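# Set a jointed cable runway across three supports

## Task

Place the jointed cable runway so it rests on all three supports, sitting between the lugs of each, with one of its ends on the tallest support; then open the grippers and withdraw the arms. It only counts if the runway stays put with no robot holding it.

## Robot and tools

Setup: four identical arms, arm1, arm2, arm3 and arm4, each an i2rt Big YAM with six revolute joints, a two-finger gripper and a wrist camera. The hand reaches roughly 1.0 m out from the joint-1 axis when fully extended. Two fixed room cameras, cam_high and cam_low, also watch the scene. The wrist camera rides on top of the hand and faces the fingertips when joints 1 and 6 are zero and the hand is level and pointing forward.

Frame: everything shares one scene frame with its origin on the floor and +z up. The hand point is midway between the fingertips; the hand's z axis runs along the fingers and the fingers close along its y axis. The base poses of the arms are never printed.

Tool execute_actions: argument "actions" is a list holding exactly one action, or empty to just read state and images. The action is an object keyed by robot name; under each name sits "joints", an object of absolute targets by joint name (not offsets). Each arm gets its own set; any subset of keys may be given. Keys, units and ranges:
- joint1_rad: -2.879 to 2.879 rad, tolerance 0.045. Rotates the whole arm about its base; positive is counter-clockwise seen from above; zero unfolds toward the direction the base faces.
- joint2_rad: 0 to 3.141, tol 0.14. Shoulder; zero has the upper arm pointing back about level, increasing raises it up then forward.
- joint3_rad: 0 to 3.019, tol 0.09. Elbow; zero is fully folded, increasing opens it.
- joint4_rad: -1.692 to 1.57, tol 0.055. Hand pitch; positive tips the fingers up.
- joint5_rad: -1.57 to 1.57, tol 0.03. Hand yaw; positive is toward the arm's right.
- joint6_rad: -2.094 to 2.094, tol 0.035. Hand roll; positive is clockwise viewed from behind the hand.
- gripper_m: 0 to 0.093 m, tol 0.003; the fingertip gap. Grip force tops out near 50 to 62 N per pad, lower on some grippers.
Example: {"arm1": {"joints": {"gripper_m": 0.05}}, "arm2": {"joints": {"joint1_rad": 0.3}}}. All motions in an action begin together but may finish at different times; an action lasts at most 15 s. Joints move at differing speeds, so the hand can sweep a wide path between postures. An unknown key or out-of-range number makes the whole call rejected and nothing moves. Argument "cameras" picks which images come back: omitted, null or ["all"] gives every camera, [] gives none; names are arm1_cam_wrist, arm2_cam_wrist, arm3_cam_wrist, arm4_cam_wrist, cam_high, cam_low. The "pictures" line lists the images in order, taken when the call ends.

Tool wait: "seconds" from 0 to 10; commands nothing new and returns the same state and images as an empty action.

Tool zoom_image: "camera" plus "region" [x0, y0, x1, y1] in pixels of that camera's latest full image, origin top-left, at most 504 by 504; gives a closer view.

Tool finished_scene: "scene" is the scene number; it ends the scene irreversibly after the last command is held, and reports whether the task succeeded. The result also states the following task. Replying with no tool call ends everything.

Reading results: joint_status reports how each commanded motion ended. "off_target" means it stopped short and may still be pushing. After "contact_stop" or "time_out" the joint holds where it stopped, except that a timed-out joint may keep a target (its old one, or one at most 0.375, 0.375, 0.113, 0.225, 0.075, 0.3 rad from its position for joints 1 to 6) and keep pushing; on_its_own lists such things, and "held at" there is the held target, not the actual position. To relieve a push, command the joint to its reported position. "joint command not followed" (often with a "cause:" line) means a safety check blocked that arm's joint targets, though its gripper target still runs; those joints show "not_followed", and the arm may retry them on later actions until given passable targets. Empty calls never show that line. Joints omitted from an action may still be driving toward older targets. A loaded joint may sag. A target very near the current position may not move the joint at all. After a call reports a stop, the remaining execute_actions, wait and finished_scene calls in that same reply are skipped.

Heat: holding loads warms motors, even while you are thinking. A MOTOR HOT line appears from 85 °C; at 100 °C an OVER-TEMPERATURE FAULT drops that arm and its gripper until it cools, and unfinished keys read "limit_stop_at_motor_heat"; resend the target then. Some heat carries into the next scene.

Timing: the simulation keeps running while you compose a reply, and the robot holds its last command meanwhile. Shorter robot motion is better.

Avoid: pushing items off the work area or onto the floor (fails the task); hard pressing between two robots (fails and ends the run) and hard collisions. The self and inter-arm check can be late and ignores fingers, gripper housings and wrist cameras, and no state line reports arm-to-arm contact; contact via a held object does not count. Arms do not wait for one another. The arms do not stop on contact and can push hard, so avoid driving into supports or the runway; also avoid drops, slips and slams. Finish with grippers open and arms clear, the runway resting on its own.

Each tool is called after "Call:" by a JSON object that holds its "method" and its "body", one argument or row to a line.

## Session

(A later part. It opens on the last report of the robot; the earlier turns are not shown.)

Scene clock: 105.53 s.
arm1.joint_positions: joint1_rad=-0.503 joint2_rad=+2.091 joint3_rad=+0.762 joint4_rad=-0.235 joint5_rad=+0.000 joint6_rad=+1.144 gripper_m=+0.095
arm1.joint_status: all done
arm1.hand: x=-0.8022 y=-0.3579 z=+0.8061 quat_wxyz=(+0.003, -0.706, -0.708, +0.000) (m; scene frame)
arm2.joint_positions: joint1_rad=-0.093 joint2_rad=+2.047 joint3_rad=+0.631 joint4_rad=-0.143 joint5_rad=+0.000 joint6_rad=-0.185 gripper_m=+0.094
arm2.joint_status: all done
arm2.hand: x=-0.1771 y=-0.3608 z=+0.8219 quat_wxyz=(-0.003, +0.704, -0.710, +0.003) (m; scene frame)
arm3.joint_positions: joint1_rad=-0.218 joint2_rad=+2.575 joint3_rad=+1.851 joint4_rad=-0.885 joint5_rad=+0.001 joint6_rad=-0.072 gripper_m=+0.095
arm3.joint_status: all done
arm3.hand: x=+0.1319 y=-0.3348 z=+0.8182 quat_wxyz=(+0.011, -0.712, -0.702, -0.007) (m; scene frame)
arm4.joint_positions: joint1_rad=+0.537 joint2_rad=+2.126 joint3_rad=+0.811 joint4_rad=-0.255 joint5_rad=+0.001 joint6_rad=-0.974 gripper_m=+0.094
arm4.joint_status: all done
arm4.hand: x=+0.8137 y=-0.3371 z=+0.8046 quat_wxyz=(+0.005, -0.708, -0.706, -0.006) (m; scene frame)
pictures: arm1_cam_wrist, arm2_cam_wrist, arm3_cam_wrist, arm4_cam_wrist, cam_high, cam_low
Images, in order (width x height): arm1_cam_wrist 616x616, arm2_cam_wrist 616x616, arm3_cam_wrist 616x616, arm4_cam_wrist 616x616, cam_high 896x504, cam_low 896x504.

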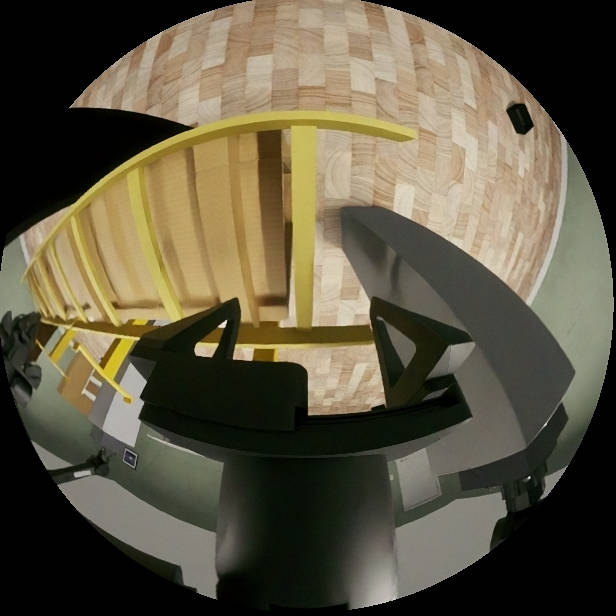

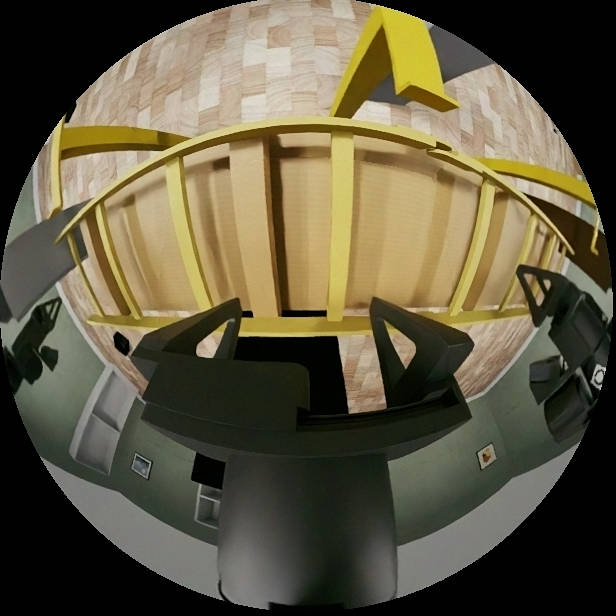

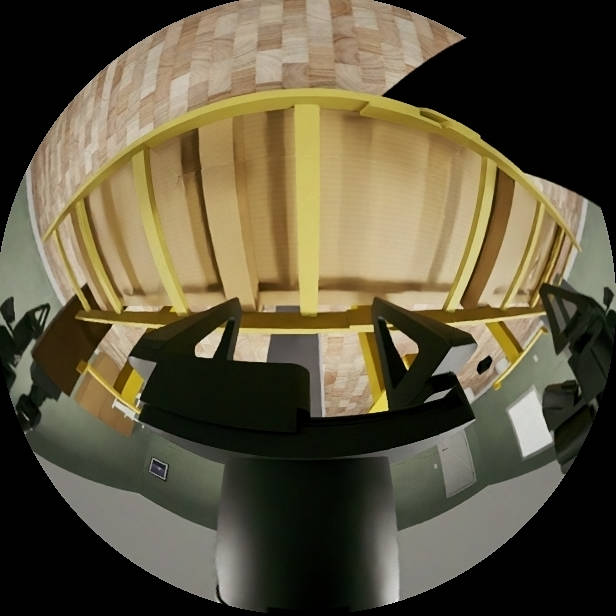

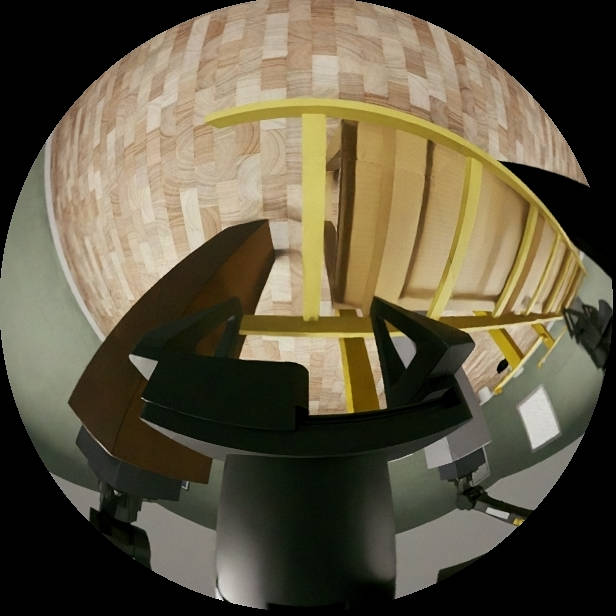

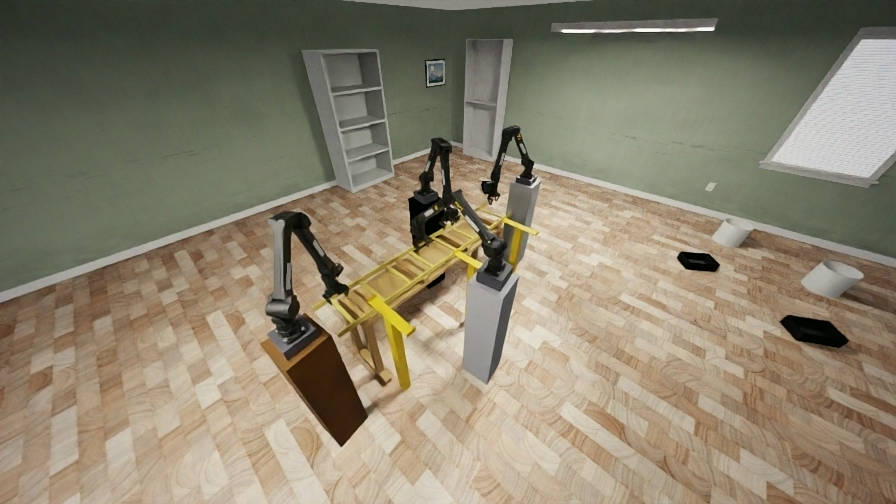

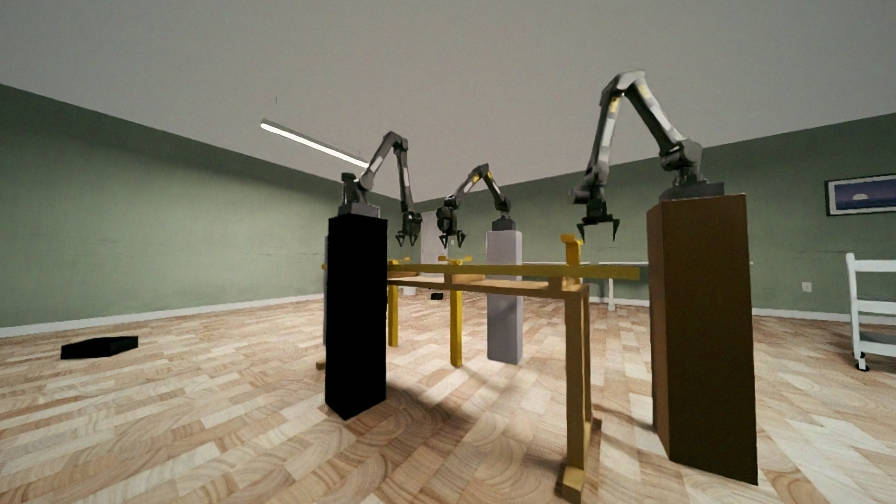

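Call:
{"method": "execute_actions", "body": {
  "actions": [
    {"arm1":{"joints":{"joint1_rad":-0.487,"joint2_rad":2.408,"joint3_rad":0.869,"joint4_rad":-0.013,"joint6_rad":1.17,"gripper_m":0.055}},"arm4":{"joints":{"joint1_rad":0.562,"joint2_rad":2.434,"joint3_rad":0.968,"joint4_rad":-0.081,"joint6_rad":-0.94,"gripper_m":0.055}},"arm2":{"joints":{"joint1_rad":-0.195,"joint2_rad":2.455,"joint3_rad":0.805,"joint4_rad":0.099,"joint6_rad":-0.308,"gripper_m":0.07}},"arm3":{"joints":{"joint2_rad":2.82,"joint3_rad":2.07,"joint4_rad":-0.78,"gripper_m":0.06}}}
  ]
}}

Scene clock: 122.17 s.
arm1.joint_positions: joint1_rad=-0.501 joint2_rad=+2.421 joint3_rad=+0.866 joint4_rad=-0.022 joint5_rad=+0.000 joint6_rad=+1.160 gripper_m=+0.055
arm1.joint_status: all done
arm1.hand: x=-0.8092 y=-0.3536 z=+0.6990 quat_wxyz=(+0.010, -0.711, -0.703, +0.003) (m; scene frame)
arm2.joint_positions: joint1_rad=-0.199 joint2_rad=+2.456 joint3_rad=+0.802 joint4_rad=+0.088 joint5_rad=+0.000 joint6_rad=-0.297 gripper_m=+0.070
arm2.joint_status: all done
arm2.hand: x=-0.1410 y=-0.3615 z=+0.7004 quat_wxyz=(+0.000, +0.706, -0.708, +0.005) (m; scene frame)
arm3.joint_positions: joint1_rad=-0.218 joint2_rad=+2.835 joint3_rad=+2.045 joint4_rad=-0.784 joint5_rad=+0.001 joint6_rad=-0.072 gripper_m=+0.060
arm3.joint_status: all done
arm3.hand: x=+0.1296 y=-0.3537 z=+0.7038 quat_wxyz=(-0.001, -0.712, -0.702, +0.007) (m; scene frame)
arm4.joint_positions: joint1_rad=+0.548 joint2_rad=+2.437 joint3_rad=+0.962 joint4_rad=-0.088 joint5_rad=+0.001 joint6_rad=-0.956 gripper_m=+0.055
arm4.joint_status: all done
arm4.hand: x=+0.8027 y=-0.3485 z=+0.7012 quat_wxyz=(+0.006, -0.710, -0.704, -0.002) (m; scene frame)
pictures: arm1_cam_wrist, arm2_cam_wrist, arm3_cam_wrist, arm4_cam_wrist, cam_high, cam_low
Images, in order (width x height): arm1_cam_wrist 616x616, arm2_cam_wrist 616x616, arm3_cam_wrist 616x616, arm4_cam_wrist 616x616, cam_high 896x504, cam_low 896x504.

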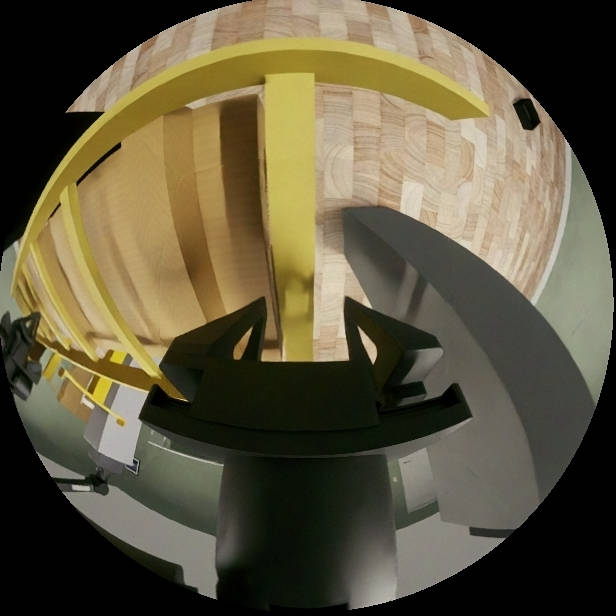

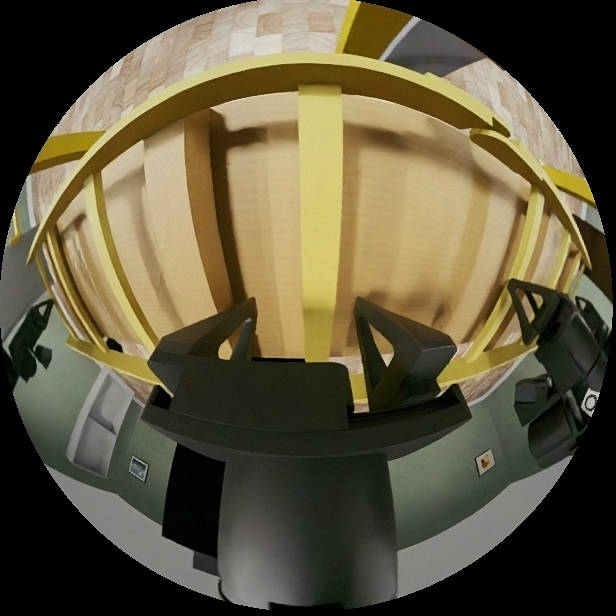

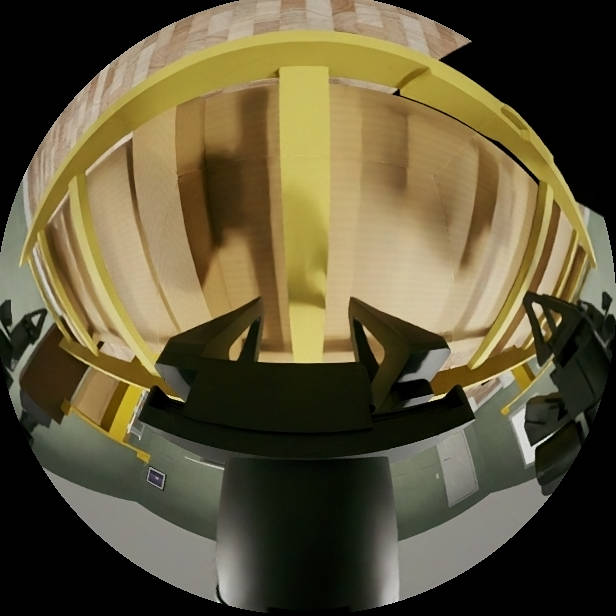

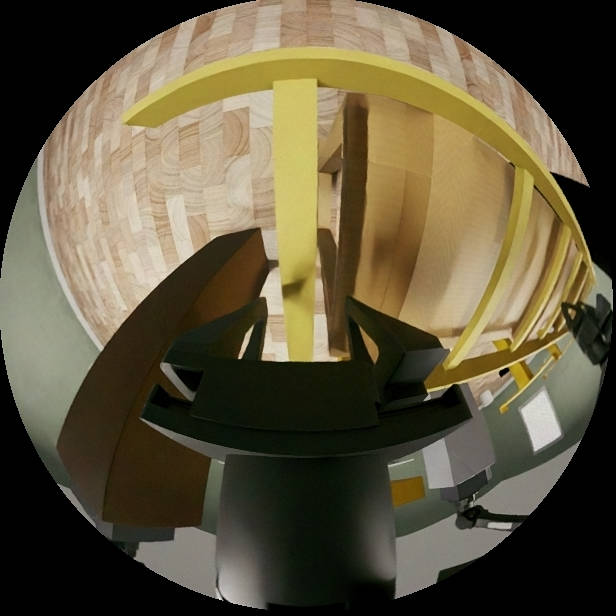

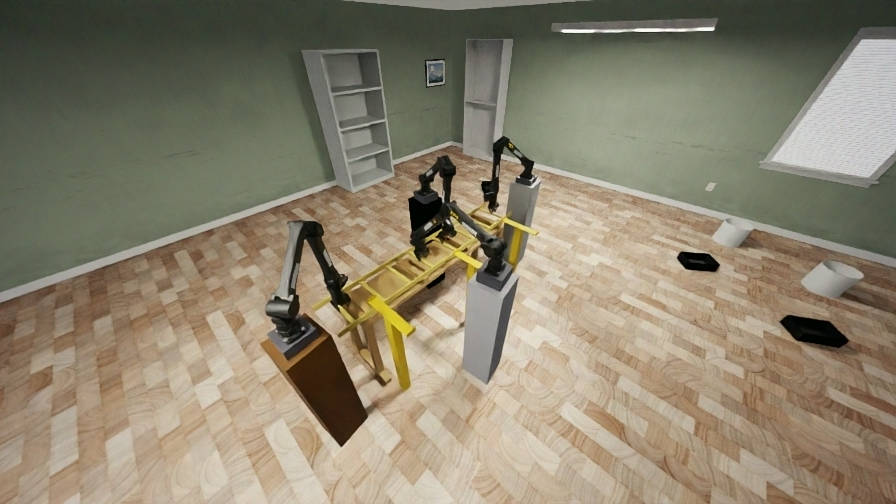

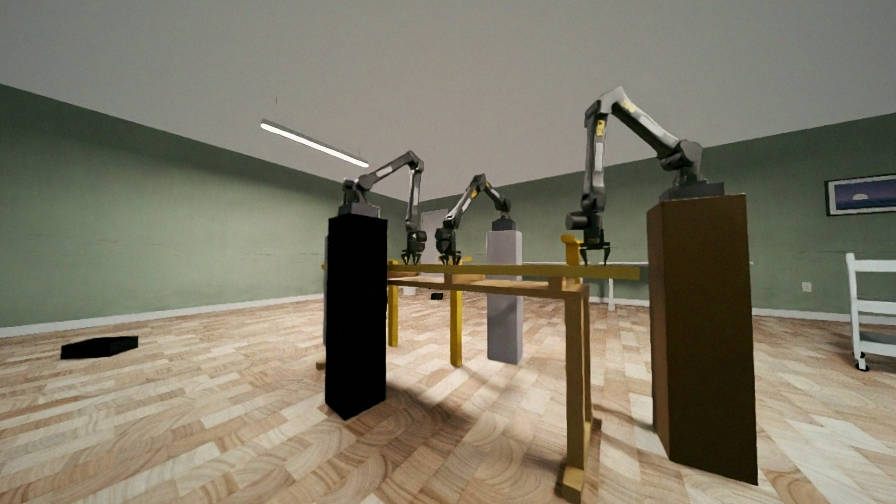

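Call:
{"method": "zoom_image", "body": {
  "camera": "cam_low",
  "region": [550, 220, 650, 290]
}}

Call:
{"method": "zoom_image", "body": {
  "camera": "arm4_cam_wrist",
  "region": [230, 250, 390, 370]
}}

Region (550, 220, 650, 290) of cam_low's 896x504 image, scaled by 5.040, with more detail than that image has; it fills the top 353 rows of this view, and the rest is white.

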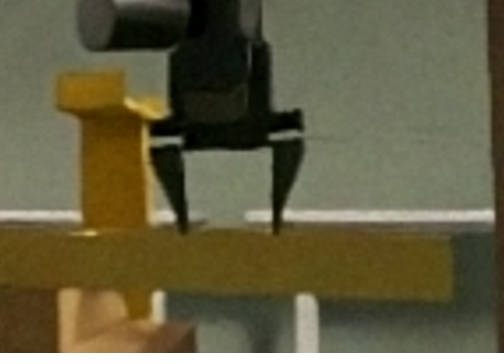

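Region (230, 250, 390, 370) of arm4_cam_wrist's 616x616 image, scaled by 3.150, with more detail than that image has; it fills the top 378 rows of this view, and the rest is white.

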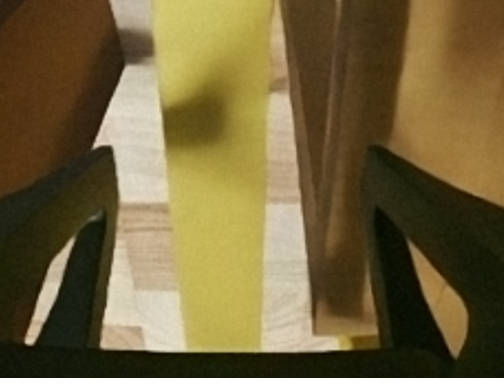

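Call:
{"method": "execute_actions", "body": {
  "actions": [
    {"arm1":{"joints":{"joint1_rad":-0.48,"joint2_rad":2.525,"joint3_rad":0.94,"joint4_rad":0.045,"gripper_m":0.048}},"arm4":{"joints":{"joint1_rad":0.583,"joint2_rad":2.546,"joint3_rad":1.02,"joint4_rad":-0.02,"joint6_rad":-0.92,"gripper_m":0.048}},"arm2":{"joints":{"joint1_rad":-0.225,"joint2_rad":2.574,"joint3_rad":0.887,"joint4_rad":0.135,"joint6_rad":-0.33,"gripper_m":0.06}},"arm3":{"joints":{"joint2_rad":2.915,"joint3_rad":2.145,"joint4_rad":-0.76,"gripper_m":0.055}}}
  ]
}}

Call:
{"method": "zoom_image", "body": {
  "camera": "cam_low",
  "region": [550, 220, 650, 290]
}}

Scene clock: 138.00 s.
arm1.joint_positions: joint1_rad=-0.494 joint2_rad=+2.525 joint3_rad=+0.935 joint4_rad=+0.035 joint5_rad=+0.004 joint6_rad=+1.161 gripper_m=+0.048
arm1.joint_status: all done
arm1.hand: x=-0.7988 y=-0.3559 z=+0.6638 quat_wxyz=(-0.001, -0.709, -0.706, +0.000) (m; scene frame)
arm2.joint_positions: joint1_rad=-0.216 joint2_rad=+2.560 joint3_rad=+0.888 joint4_rad=+0.128 joint5_rad=+0.000 joint6_rad=-0.320 gripper_m=+0.060
arm2.joint_status: all done
arm2.hand: x=-0.1302 y=-0.3480 z=+0.6651 quat_wxyz=(-0.010, +0.707, -0.707, +0.000) (m; scene frame)
arm3.joint_positions: joint1_rad=-0.218 joint2_rad=+2.901 joint3_rad=+2.106 joint4_rad=-0.769 joint5_rad=+0.001 joint6_rad=-0.072 gripper_m=+0.055
arm3.joint_status: all done
arm3.hand: x=+0.1291 y=-0.3574 z=+0.6772 quat_wxyz=(-0.004, -0.712, -0.702, +0.010) (m; scene frame)
arm4.joint_positions: joint1_rad=+0.570 joint2_rad=+2.478 joint3_rad=+1.018 joint4_rad=-0.038 joint5_rad=+0.001 joint6_rad=-0.938 gripper_m=+0.048
arm4.joint_status: all done
arm4.hand: x=+0.7837 y=-0.3728 z=+0.6882 quat_wxyz=(+0.011, -0.708, -0.705, +0.030) (m; scene frame)
pictures: arm1_cam_wrist, arm2_cam_wrist, arm3_cam_wrist, arm4_cam_wrist, cam_high, cam_low
Images, in order (width x height): arm1_cam_wrist 616x616, arm2_cam_wrist 616x616, arm3_cam_wrist 616x616, arm4_cam_wrist 616x616, cam_high 896x504, cam_low 896x504.

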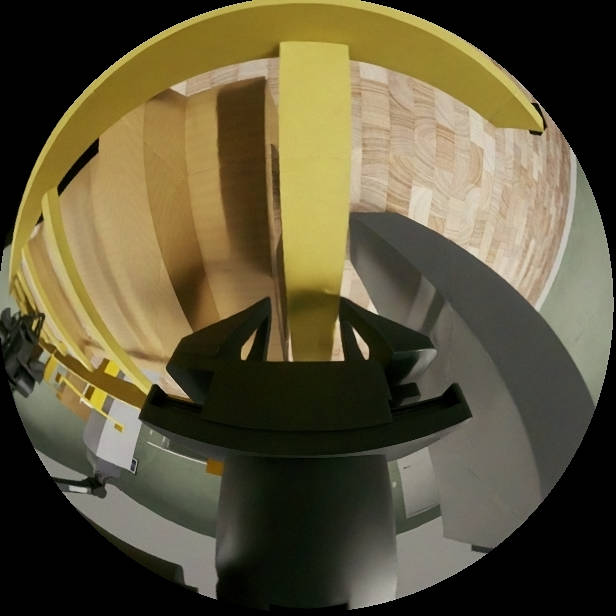

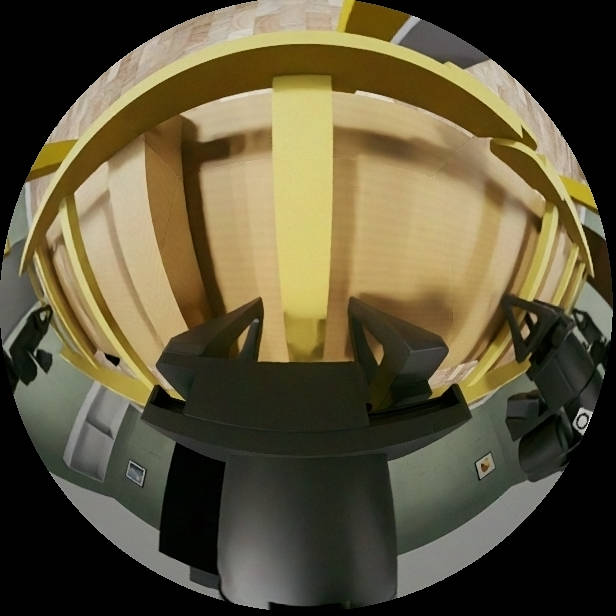

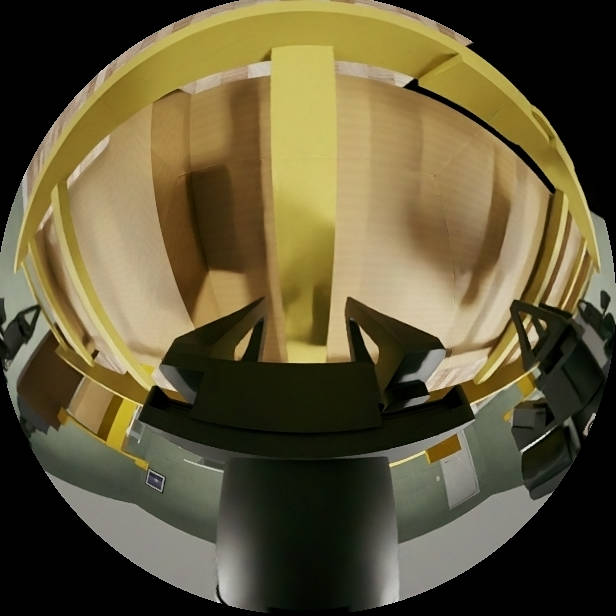

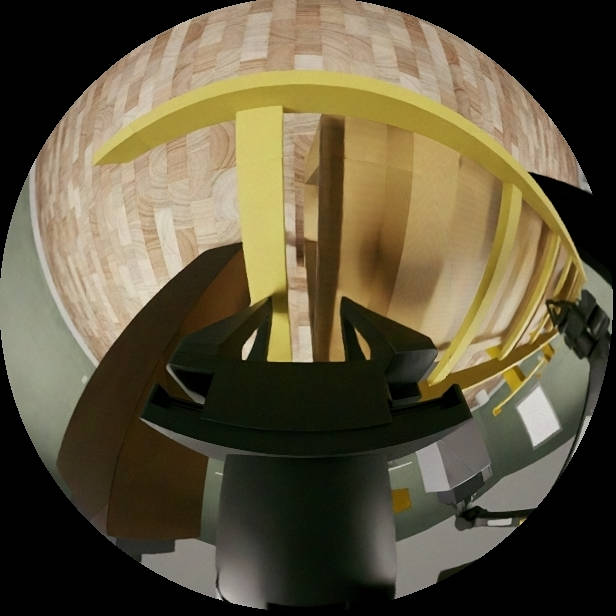

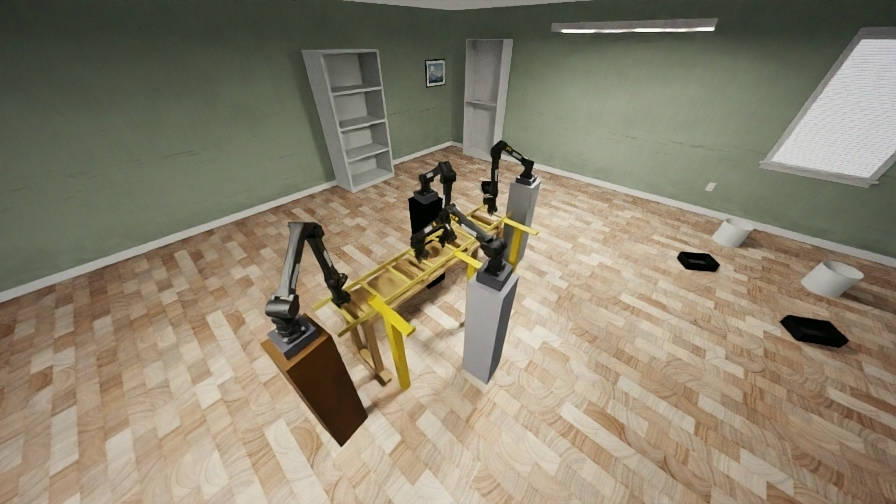

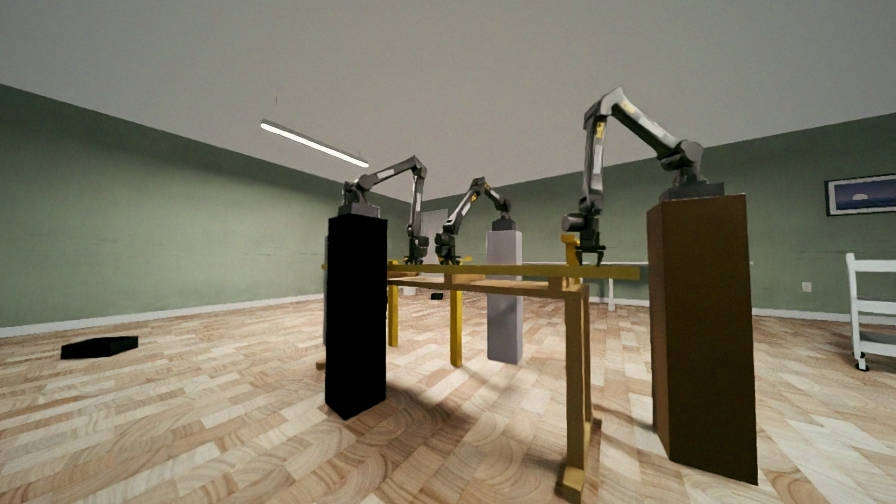

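Region (550, 220, 650, 290) of cam_low's 896x504 image, scaled by 5.040, with more detail than that image has; it fills the top 353 rows of this view, and the rest is white.

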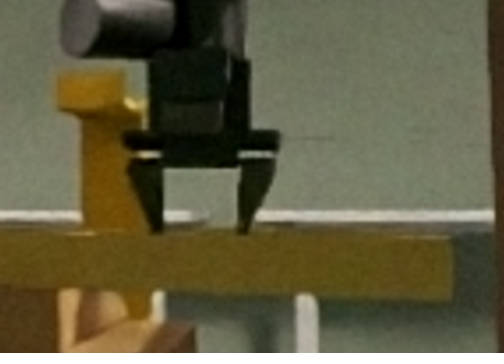

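Call:
{"method": "execute_actions", "body": {
  "actions": [
    {"arm4":{"joints":{"joint2_rad":2.385,"joint3_rad":0.93,"joint4_rad":-0.10,"gripper_m":0.048}},"arm3":{"joints":{"joint2_rad":2.945,"joint3_rad":2.17,"joint4_rad":-0.755}}}
  ],
  "cameras": ["arm4_cam_wrist"]
}}

Scene clock: 143.90 s.
arm1.joint_positions: joint1_rad=-0.494 joint2_rad=+2.525 joint3_rad=+0.935 joint4_rad=+0.035 joint5_rad=+0.004 joint6_rad=+1.161 gripper_m=+0.048
arm1.joint_status: not commanded
arm1.hand: x=-0.7988 y=-0.3559 z=+0.6638 quat_wxyz=(-0.001, -0.709, -0.706, +0.000) (m; scene frame)
arm2.joint_positions: joint1_rad=-0.216 joint2_rad=+2.560 joint3_rad=+0.888 joint4_rad=+0.128 joint5_rad=+0.000 joint6_rad=-0.320 gripper_m=+0.060
arm2.joint_status: not commanded
arm2.hand: x=-0.1302 y=-0.3480 z=+0.6651 quat_wxyz=(-0.010, +0.707, -0.707, +0.000) (m; scene frame)
arm3.joint_positions: joint1_rad=-0.218 joint2_rad=+2.924 joint3_rad=+2.123 joint4_rad=-0.767 joint5_rad=+0.001 joint6_rad=-0.072 gripper_m=+0.055
arm3.joint_status: all done
arm3.hand: x=+0.1292 y=-0.3557 z=+0.6669 quat_wxyz=(-0.003, -0.712, -0.702, +0.009) (m; scene frame)
arm4.joint_positions: joint1_rad=+0.570 joint2_rad=+2.375 joint3_rad=+0.930 joint4_rad=-0.093 joint5_rad=+0.001 joint6_rad=-0.936 gripper_m=+0.048
arm4.joint_status: all done
arm4.hand: x=+0.8035 y=-0.3589 z=+0.7229 quat_wxyz=(+0.008, -0.709, -0.705, +0.010) (m; scene frame)
pictures: arm4_cam_wrist
Images, in order (width x height): arm4_cam_wrist 616x616.

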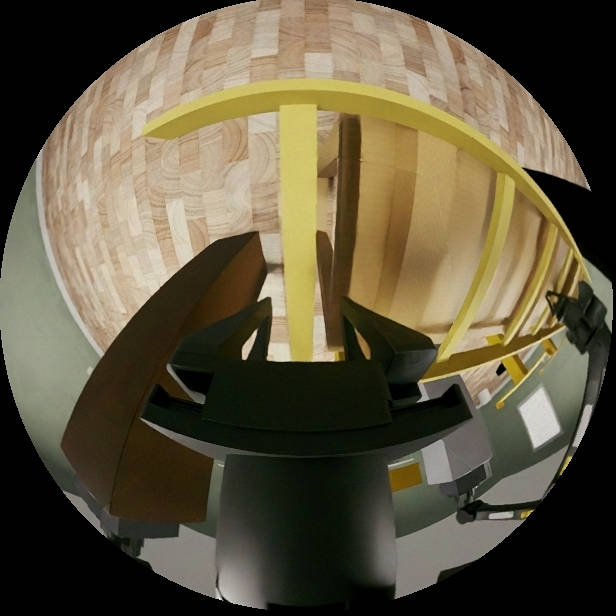

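Call:
{"method": "execute_actions", "body": {
  "actions": [
    {"arm4":{"joints":{"joint2_rad":2.46,"joint3_rad":0.972,"joint4_rad":-0.08,"gripper_m":0.06}}}
  ],
  "cameras": []
}}

Call:
{"method": "execute_actions", "body": {
  "actions": [
    {"arm4":{"joints":{"joint2_rad":2.54,"joint3_rad":1.015,"joint4_rad":-0.03}}}
  ],
  "cameras": ["arm4_cam_wrist"]
}}

Scene clock: 147.30 s.
arm1.joint_positions: joint1_rad=-0.494 joint2_rad=+2.525 joint3_rad=+0.935 joint4_rad=+0.035 joint5_rad=+0.004 joint6_rad=+1.161 gripper_m=+0.048
arm1.joint_status: not commanded
arm1.hand: x=-0.7988 y=-0.3559 z=+0.6638 quat_wxyz=(-0.001, -0.709, -0.706, +0.000) (m; scene frame)
arm2.joint_positions: joint1_rad=-0.216 joint2_rad=+2.560 joint3_rad=+0.888 joint4_rad=+0.128 joint5_rad=+0.000 joint6_rad=-0.320 gripper_m=+0.060
arm2.joint_status: not commanded
arm2.hand: x=-0.1302 y=-0.3480 z=+0.6651 quat_wxyz=(-0.010, +0.707, -0.707, +0.000) (m; scene frame)
arm3.joint_positions: joint1_rad=-0.218 joint2_rad=+2.924 joint3_rad=+2.123 joint4_rad=-0.767 joint5_rad=+0.001 joint6_rad=-0.072 gripper_m=+0.055
arm3.joint_status: not commanded
arm3.hand: x=+0.1292 y=-0.3557 z=+0.6669 quat_wxyz=(-0.003, -0.712, -0.702, +0.009) (m; scene frame)
arm4.joint_positions: joint1_rad=+0.570 joint2_rad=+2.448 joint3_rad=+0.972 joint4_rad=-0.091 joint5_rad=+0.001 joint6_rad=-0.935 gripper_m=+0.060
arm4.joint_status: all done
arm4.hand: x=+0.8071 y=-0.3560 z=+0.6974 quat_wxyz=(+0.006, -0.710, -0.705, -0.004) (m; scene frame)
pictures: none
No camera images: the call's "cameras" was empty. Leave "cameras" out to get every camera's image.

Scene clock: 148.07 s.
arm1.joint_positions: joint1_rad=-0.494 joint2_rad=+2.525 joint3_rad=+0.935 joint4_rad=+0.035 joint5_rad=+0.004 joint6_rad=+1.161 gripper_m=+0.048
arm1.joint_status: not commanded
arm1.hand: x=-0.7988 y=-0.3559 z=+0.6638 quat_wxyz=(-0.001, -0.709, -0.706, +0.000) (m; scene frame)
arm2.joint_positions: joint1_rad=-0.216 joint2_rad=+2.560 joint3_rad=+0.888 joint4_rad=+0.128 joint5_rad=+0.000 joint6_rad=-0.320 gripper_m=+0.060
arm2.joint_status: not commanded
arm2.hand: x=-0.1302 y=-0.3480 z=+0.6651 quat_wxyz=(-0.010, +0.707, -0.707, +0.000) (m; scene frame)
arm3.joint_positions: joint1_rad=-0.218 joint2_rad=+2.924 joint3_rad=+2.123 joint4_rad=-0.767 joint5_rad=+0.001 joint6_rad=-0.072 gripper_m=+0.055
arm3.joint_status: not commanded
arm3.hand: x=+0.1292 y=-0.3557 z=+0.6669 quat_wxyz=(-0.003, -0.712, -0.702, +0.009) (m; scene frame)
arm4.joint_positions: joint1_rad=+0.570 joint2_rad=+2.528 joint3_rad=+1.015 joint4_rad=-0.042 joint5_rad=+0.001 joint6_rad=-0.935 gripper_m=+0.060
arm4.joint_status: all done
arm4.hand: x=+0.8044 y=-0.3575 z=+0.6691 quat_wxyz=(+0.007, -0.710, -0.705, +0.002) (m; scene frame)
pictures: arm4_cam_wrist
Images, in order (width x height): arm4_cam_wrist 616x616.

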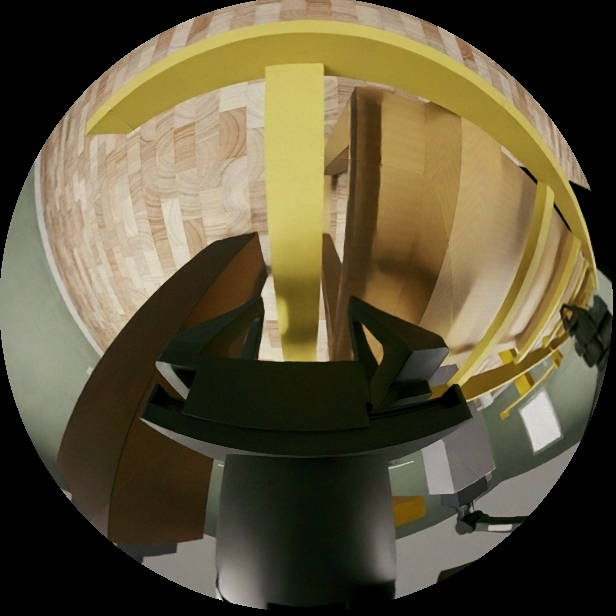

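Call:
{"method": "execute_actions", "body": {
  "actions": [
    {"arm4":{"joints":{"joint3_rad":1.003,"joint2_rad":2.55,"gripper_m":0.015}},"arm1":{"joints":{"joint3_rad":0.925,"gripper_m":0.015}},"arm2":{"joints":{"gripper_m":0.015}},"arm3":{"joints":{"gripper_m":0.015}}}
  ]
}}

Scene clock: 150.87 s.
arm1.joint_positions: joint1_rad=-0.494 joint2_rad=+2.526 joint3_rad=+0.928 joint4_rad=+0.036 joint5_rad=+0.006 joint6_rad=+1.159 gripper_m=+0.024
arm1.joint_status: gripper_m off_target (ended at +0.024, target +0.015); the others done
arm1.hand: x=-0.8028 y=-0.3546 z=+0.6635 quat_wxyz=(+0.001, -0.708, -0.706, +0.003) (m; scene frame)
arm2.joint_positions: joint1_rad=-0.216 joint2_rad=+2.560 joint3_rad=+0.888 joint4_rad=+0.128 joint5_rad=-0.003 joint6_rad=-0.325 gripper_m=+0.024
arm2.joint_status: gripper_m off_target (ended at +0.024, target +0.015)
arm2.hand: x=-0.1305 y=-0.3479 z=+0.6651 quat_wxyz=(-0.009, +0.710, -0.705, -0.001) (m; scene frame)
arm3.joint_positions: joint1_rad=-0.218 joint2_rad=+2.924 joint3_rad=+2.123 joint4_rad=-0.767 joint5_rad=+0.002 joint6_rad=-0.081 gripper_m=+0.024
arm3.joint_status: gripper_m off_target (ended at +0.024, target +0.015)
arm3.hand: x=+0.1290 y=-0.3556 z=+0.6667 quat_wxyz=(-0.003, -0.708, -0.706, +0.010) (m; scene frame)
arm4.joint_positions: joint1_rad=+0.572 joint2_rad=+2.529 joint3_rad=+1.006 joint4_rad=-0.039 joint5_rad=-0.002 joint6_rad=-0.935 gripper_m=+0.025
arm4.joint_status: gripper_m off_target (ended at +0.025, target +0.015); the others done
arm4.hand: x=+0.8094 y=-0.3552 z=+0.6685 quat_wxyz=(+0.005, -0.709, -0.705, -0.001) (m; scene frame)
pictures: arm1_cam_wrist, arm2_cam_wrist, arm3_cam_wrist, arm4_cam_wrist, cam_high, cam_low
Images, in order (width x height): arm1_cam_wrist 616x616, arm2_cam_wrist 616x616, arm3_cam_wrist 616x616, arm4_cam_wrist 616x616, cam_high 896x504, cam_low 896x504.

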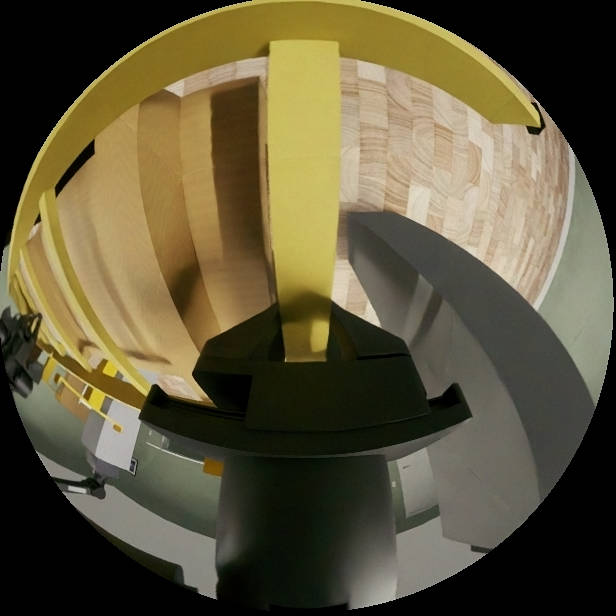

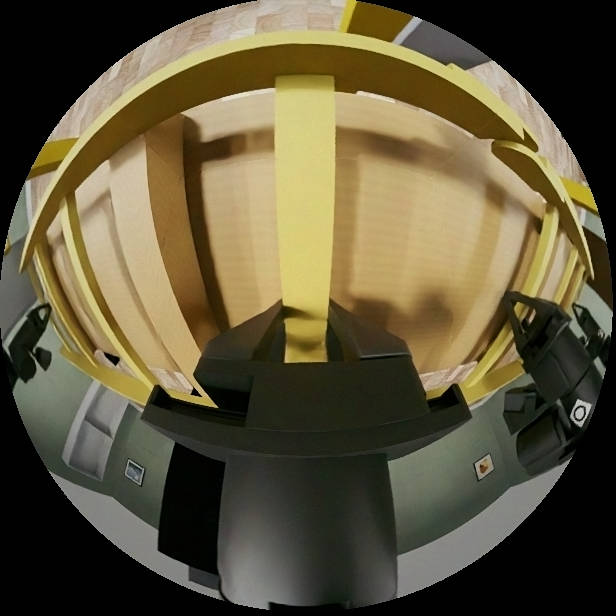

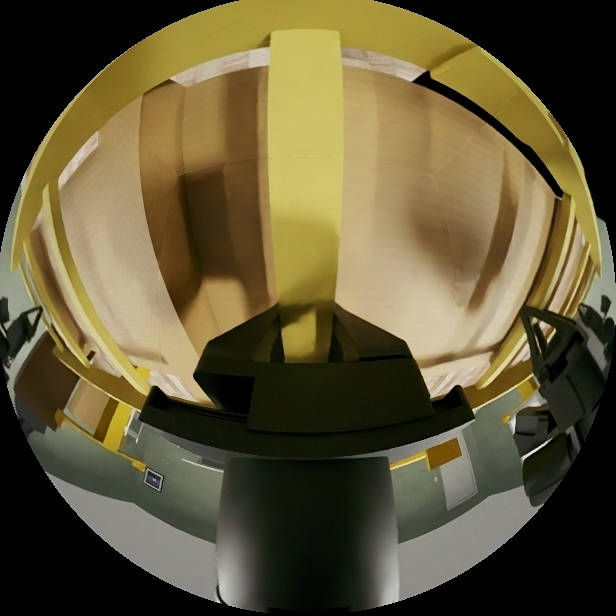

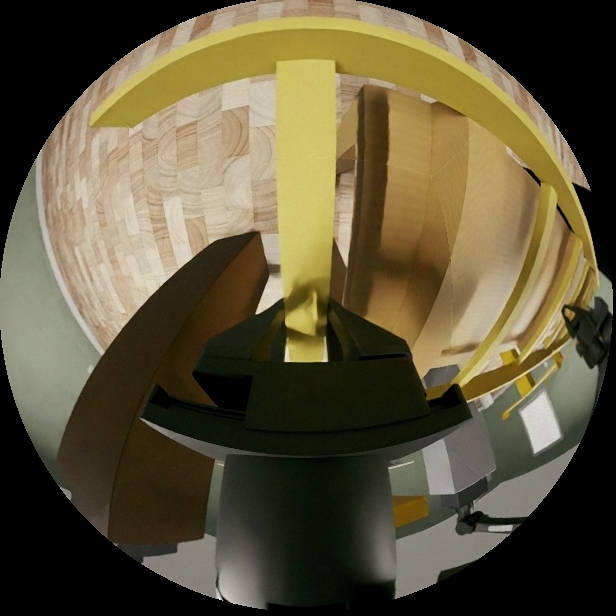

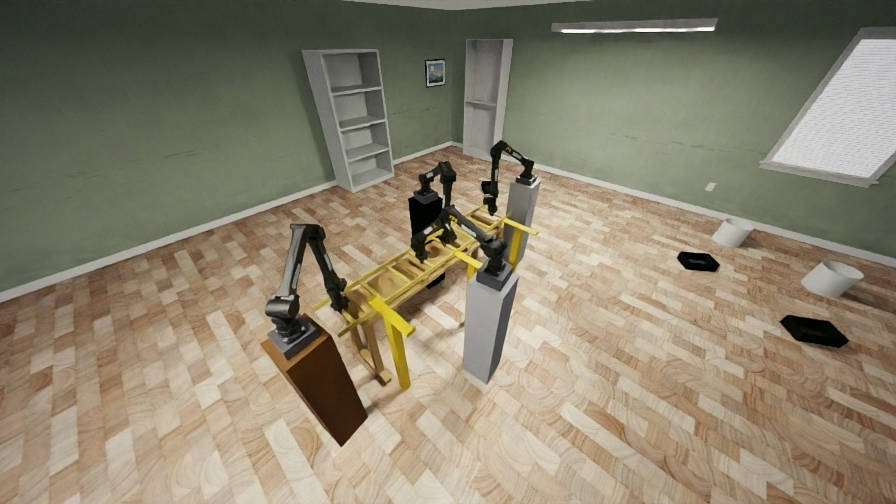

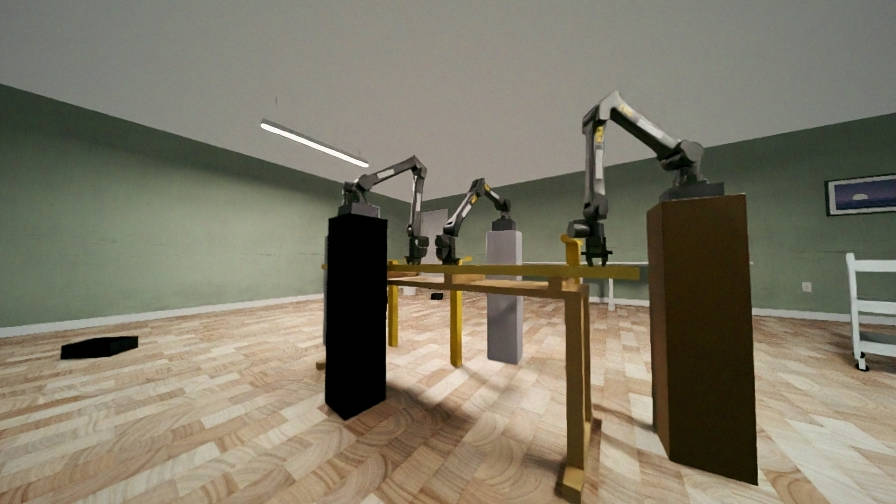

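Call:
{"method": "execute_actions", "body": {
  "actions": [
    {"arm1":{"joints":{"joint2_rad":2.32,"joint3_rad":0.834,"joint4_rad":-0.065,"gripper_m":0.0}},"arm2":{"joints":{"joint2_rad":2.351,"joint3_rad":0.786,"joint4_rad":0.025,"gripper_m":0.0}},"arm3":{"joints":{"joint2_rad":2.76,"joint3_rad":2.02,"joint4_rad":-0.80,"gripper_m":0.0}},"arm4":{"joints":{"joint2_rad":2.341,"joint3_rad":0.918,"joint4_rad":-0.129,"gripper_m":0.0}}}
  ],
  "cameras": ["cam_low","cam_high","arm3_cam_wrist"]
}}

Scene clock: 170.30 s.
arm1.joint_positions: joint1_rad=-0.479 joint2_rad=+2.371 joint3_rad=+0.852 joint4_rad=-0.052 joint5_rad=+0.003 joint6_rad=+1.171 gripper_m=+0.024
arm1.joint_status: gripper_m off_target (ended at +0.024, target +0.000); the others done
arm1.hand: x=-0.8015 y=-0.3488 z=+0.7158 quat_wxyz=(+0.007, -0.707, -0.707, +0.003) (m; scene frame)
arm2.joint_positions: joint1_rad=-0.222 joint2_rad=+2.431 joint3_rad=+0.830 joint4_rad=+0.057 joint5_rad=-0.008 joint6_rad=-0.332 gripper_m=+0.024
arm2.joint_status: gripper_m off_target (ended at +0.024, target +0.000); the others done
arm2.hand: x=-0.1282 y=-0.3435 z=+0.7076 quat_wxyz=(-0.008, +0.710, -0.704, -0.003) (m; scene frame)
arm3.joint_positions: joint1_rad=-0.216 joint2_rad=+2.819 joint3_rad=+2.023 joint4_rad=-0.780 joint5_rad=-0.002 joint6_rad=-0.080 gripper_m=+0.024
arm3.joint_status: gripper_m off_target (ended at +0.024, target +0.000); the others done
arm3.hand: x=+0.1321 y=-0.3509 z=+0.7083 quat_wxyz=(-0.001, -0.708, -0.706, +0.005) (m; scene frame)
arm4.joint_positions: joint1_rad=+0.569 joint2_rad=+2.392 joint3_rad=+0.928 joint4_rad=-0.105 joint5_rad=+0.003 joint6_rad=-0.940 gripper_m=+0.025
arm4.joint_status: gripper_m off_target (ended at +0.025, target +0.000); the others done
arm4.hand: x=+0.8117 y=-0.3519 z=+0.7166 quat_wxyz=(+0.006, -0.708, -0.706, -0.005) (m; scene frame)
pictures: arm3_cam_wrist, cam_high, cam_low
Images, in order (width x height): arm3_cam_wrist 616x616, cam_high 896x504, cam_low 896x504.

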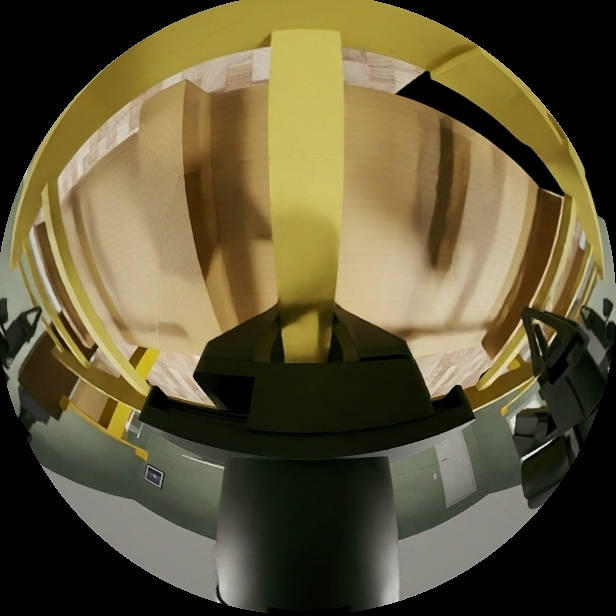

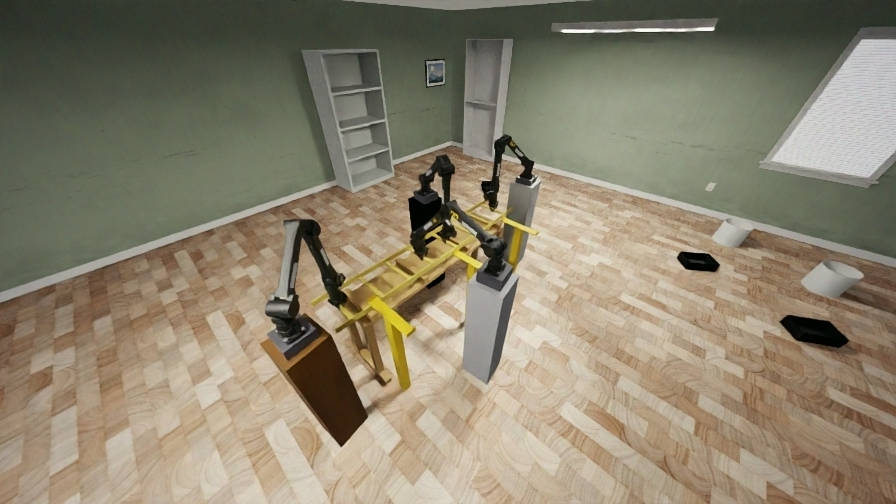

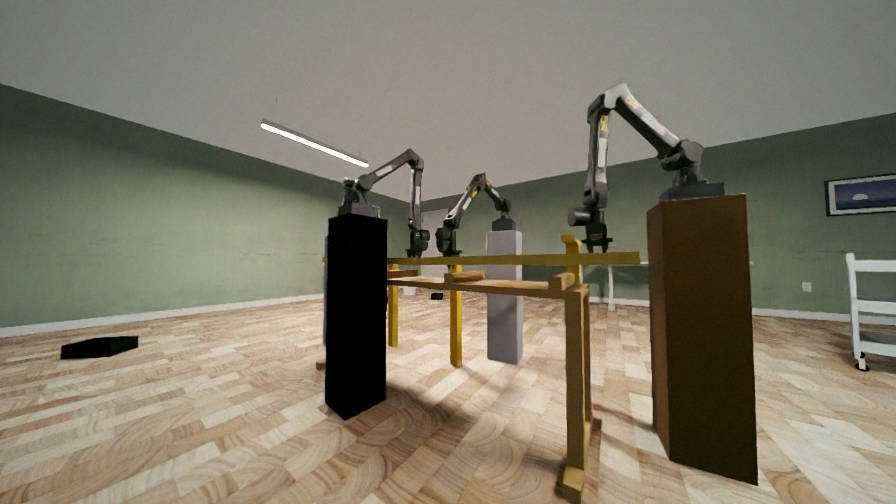

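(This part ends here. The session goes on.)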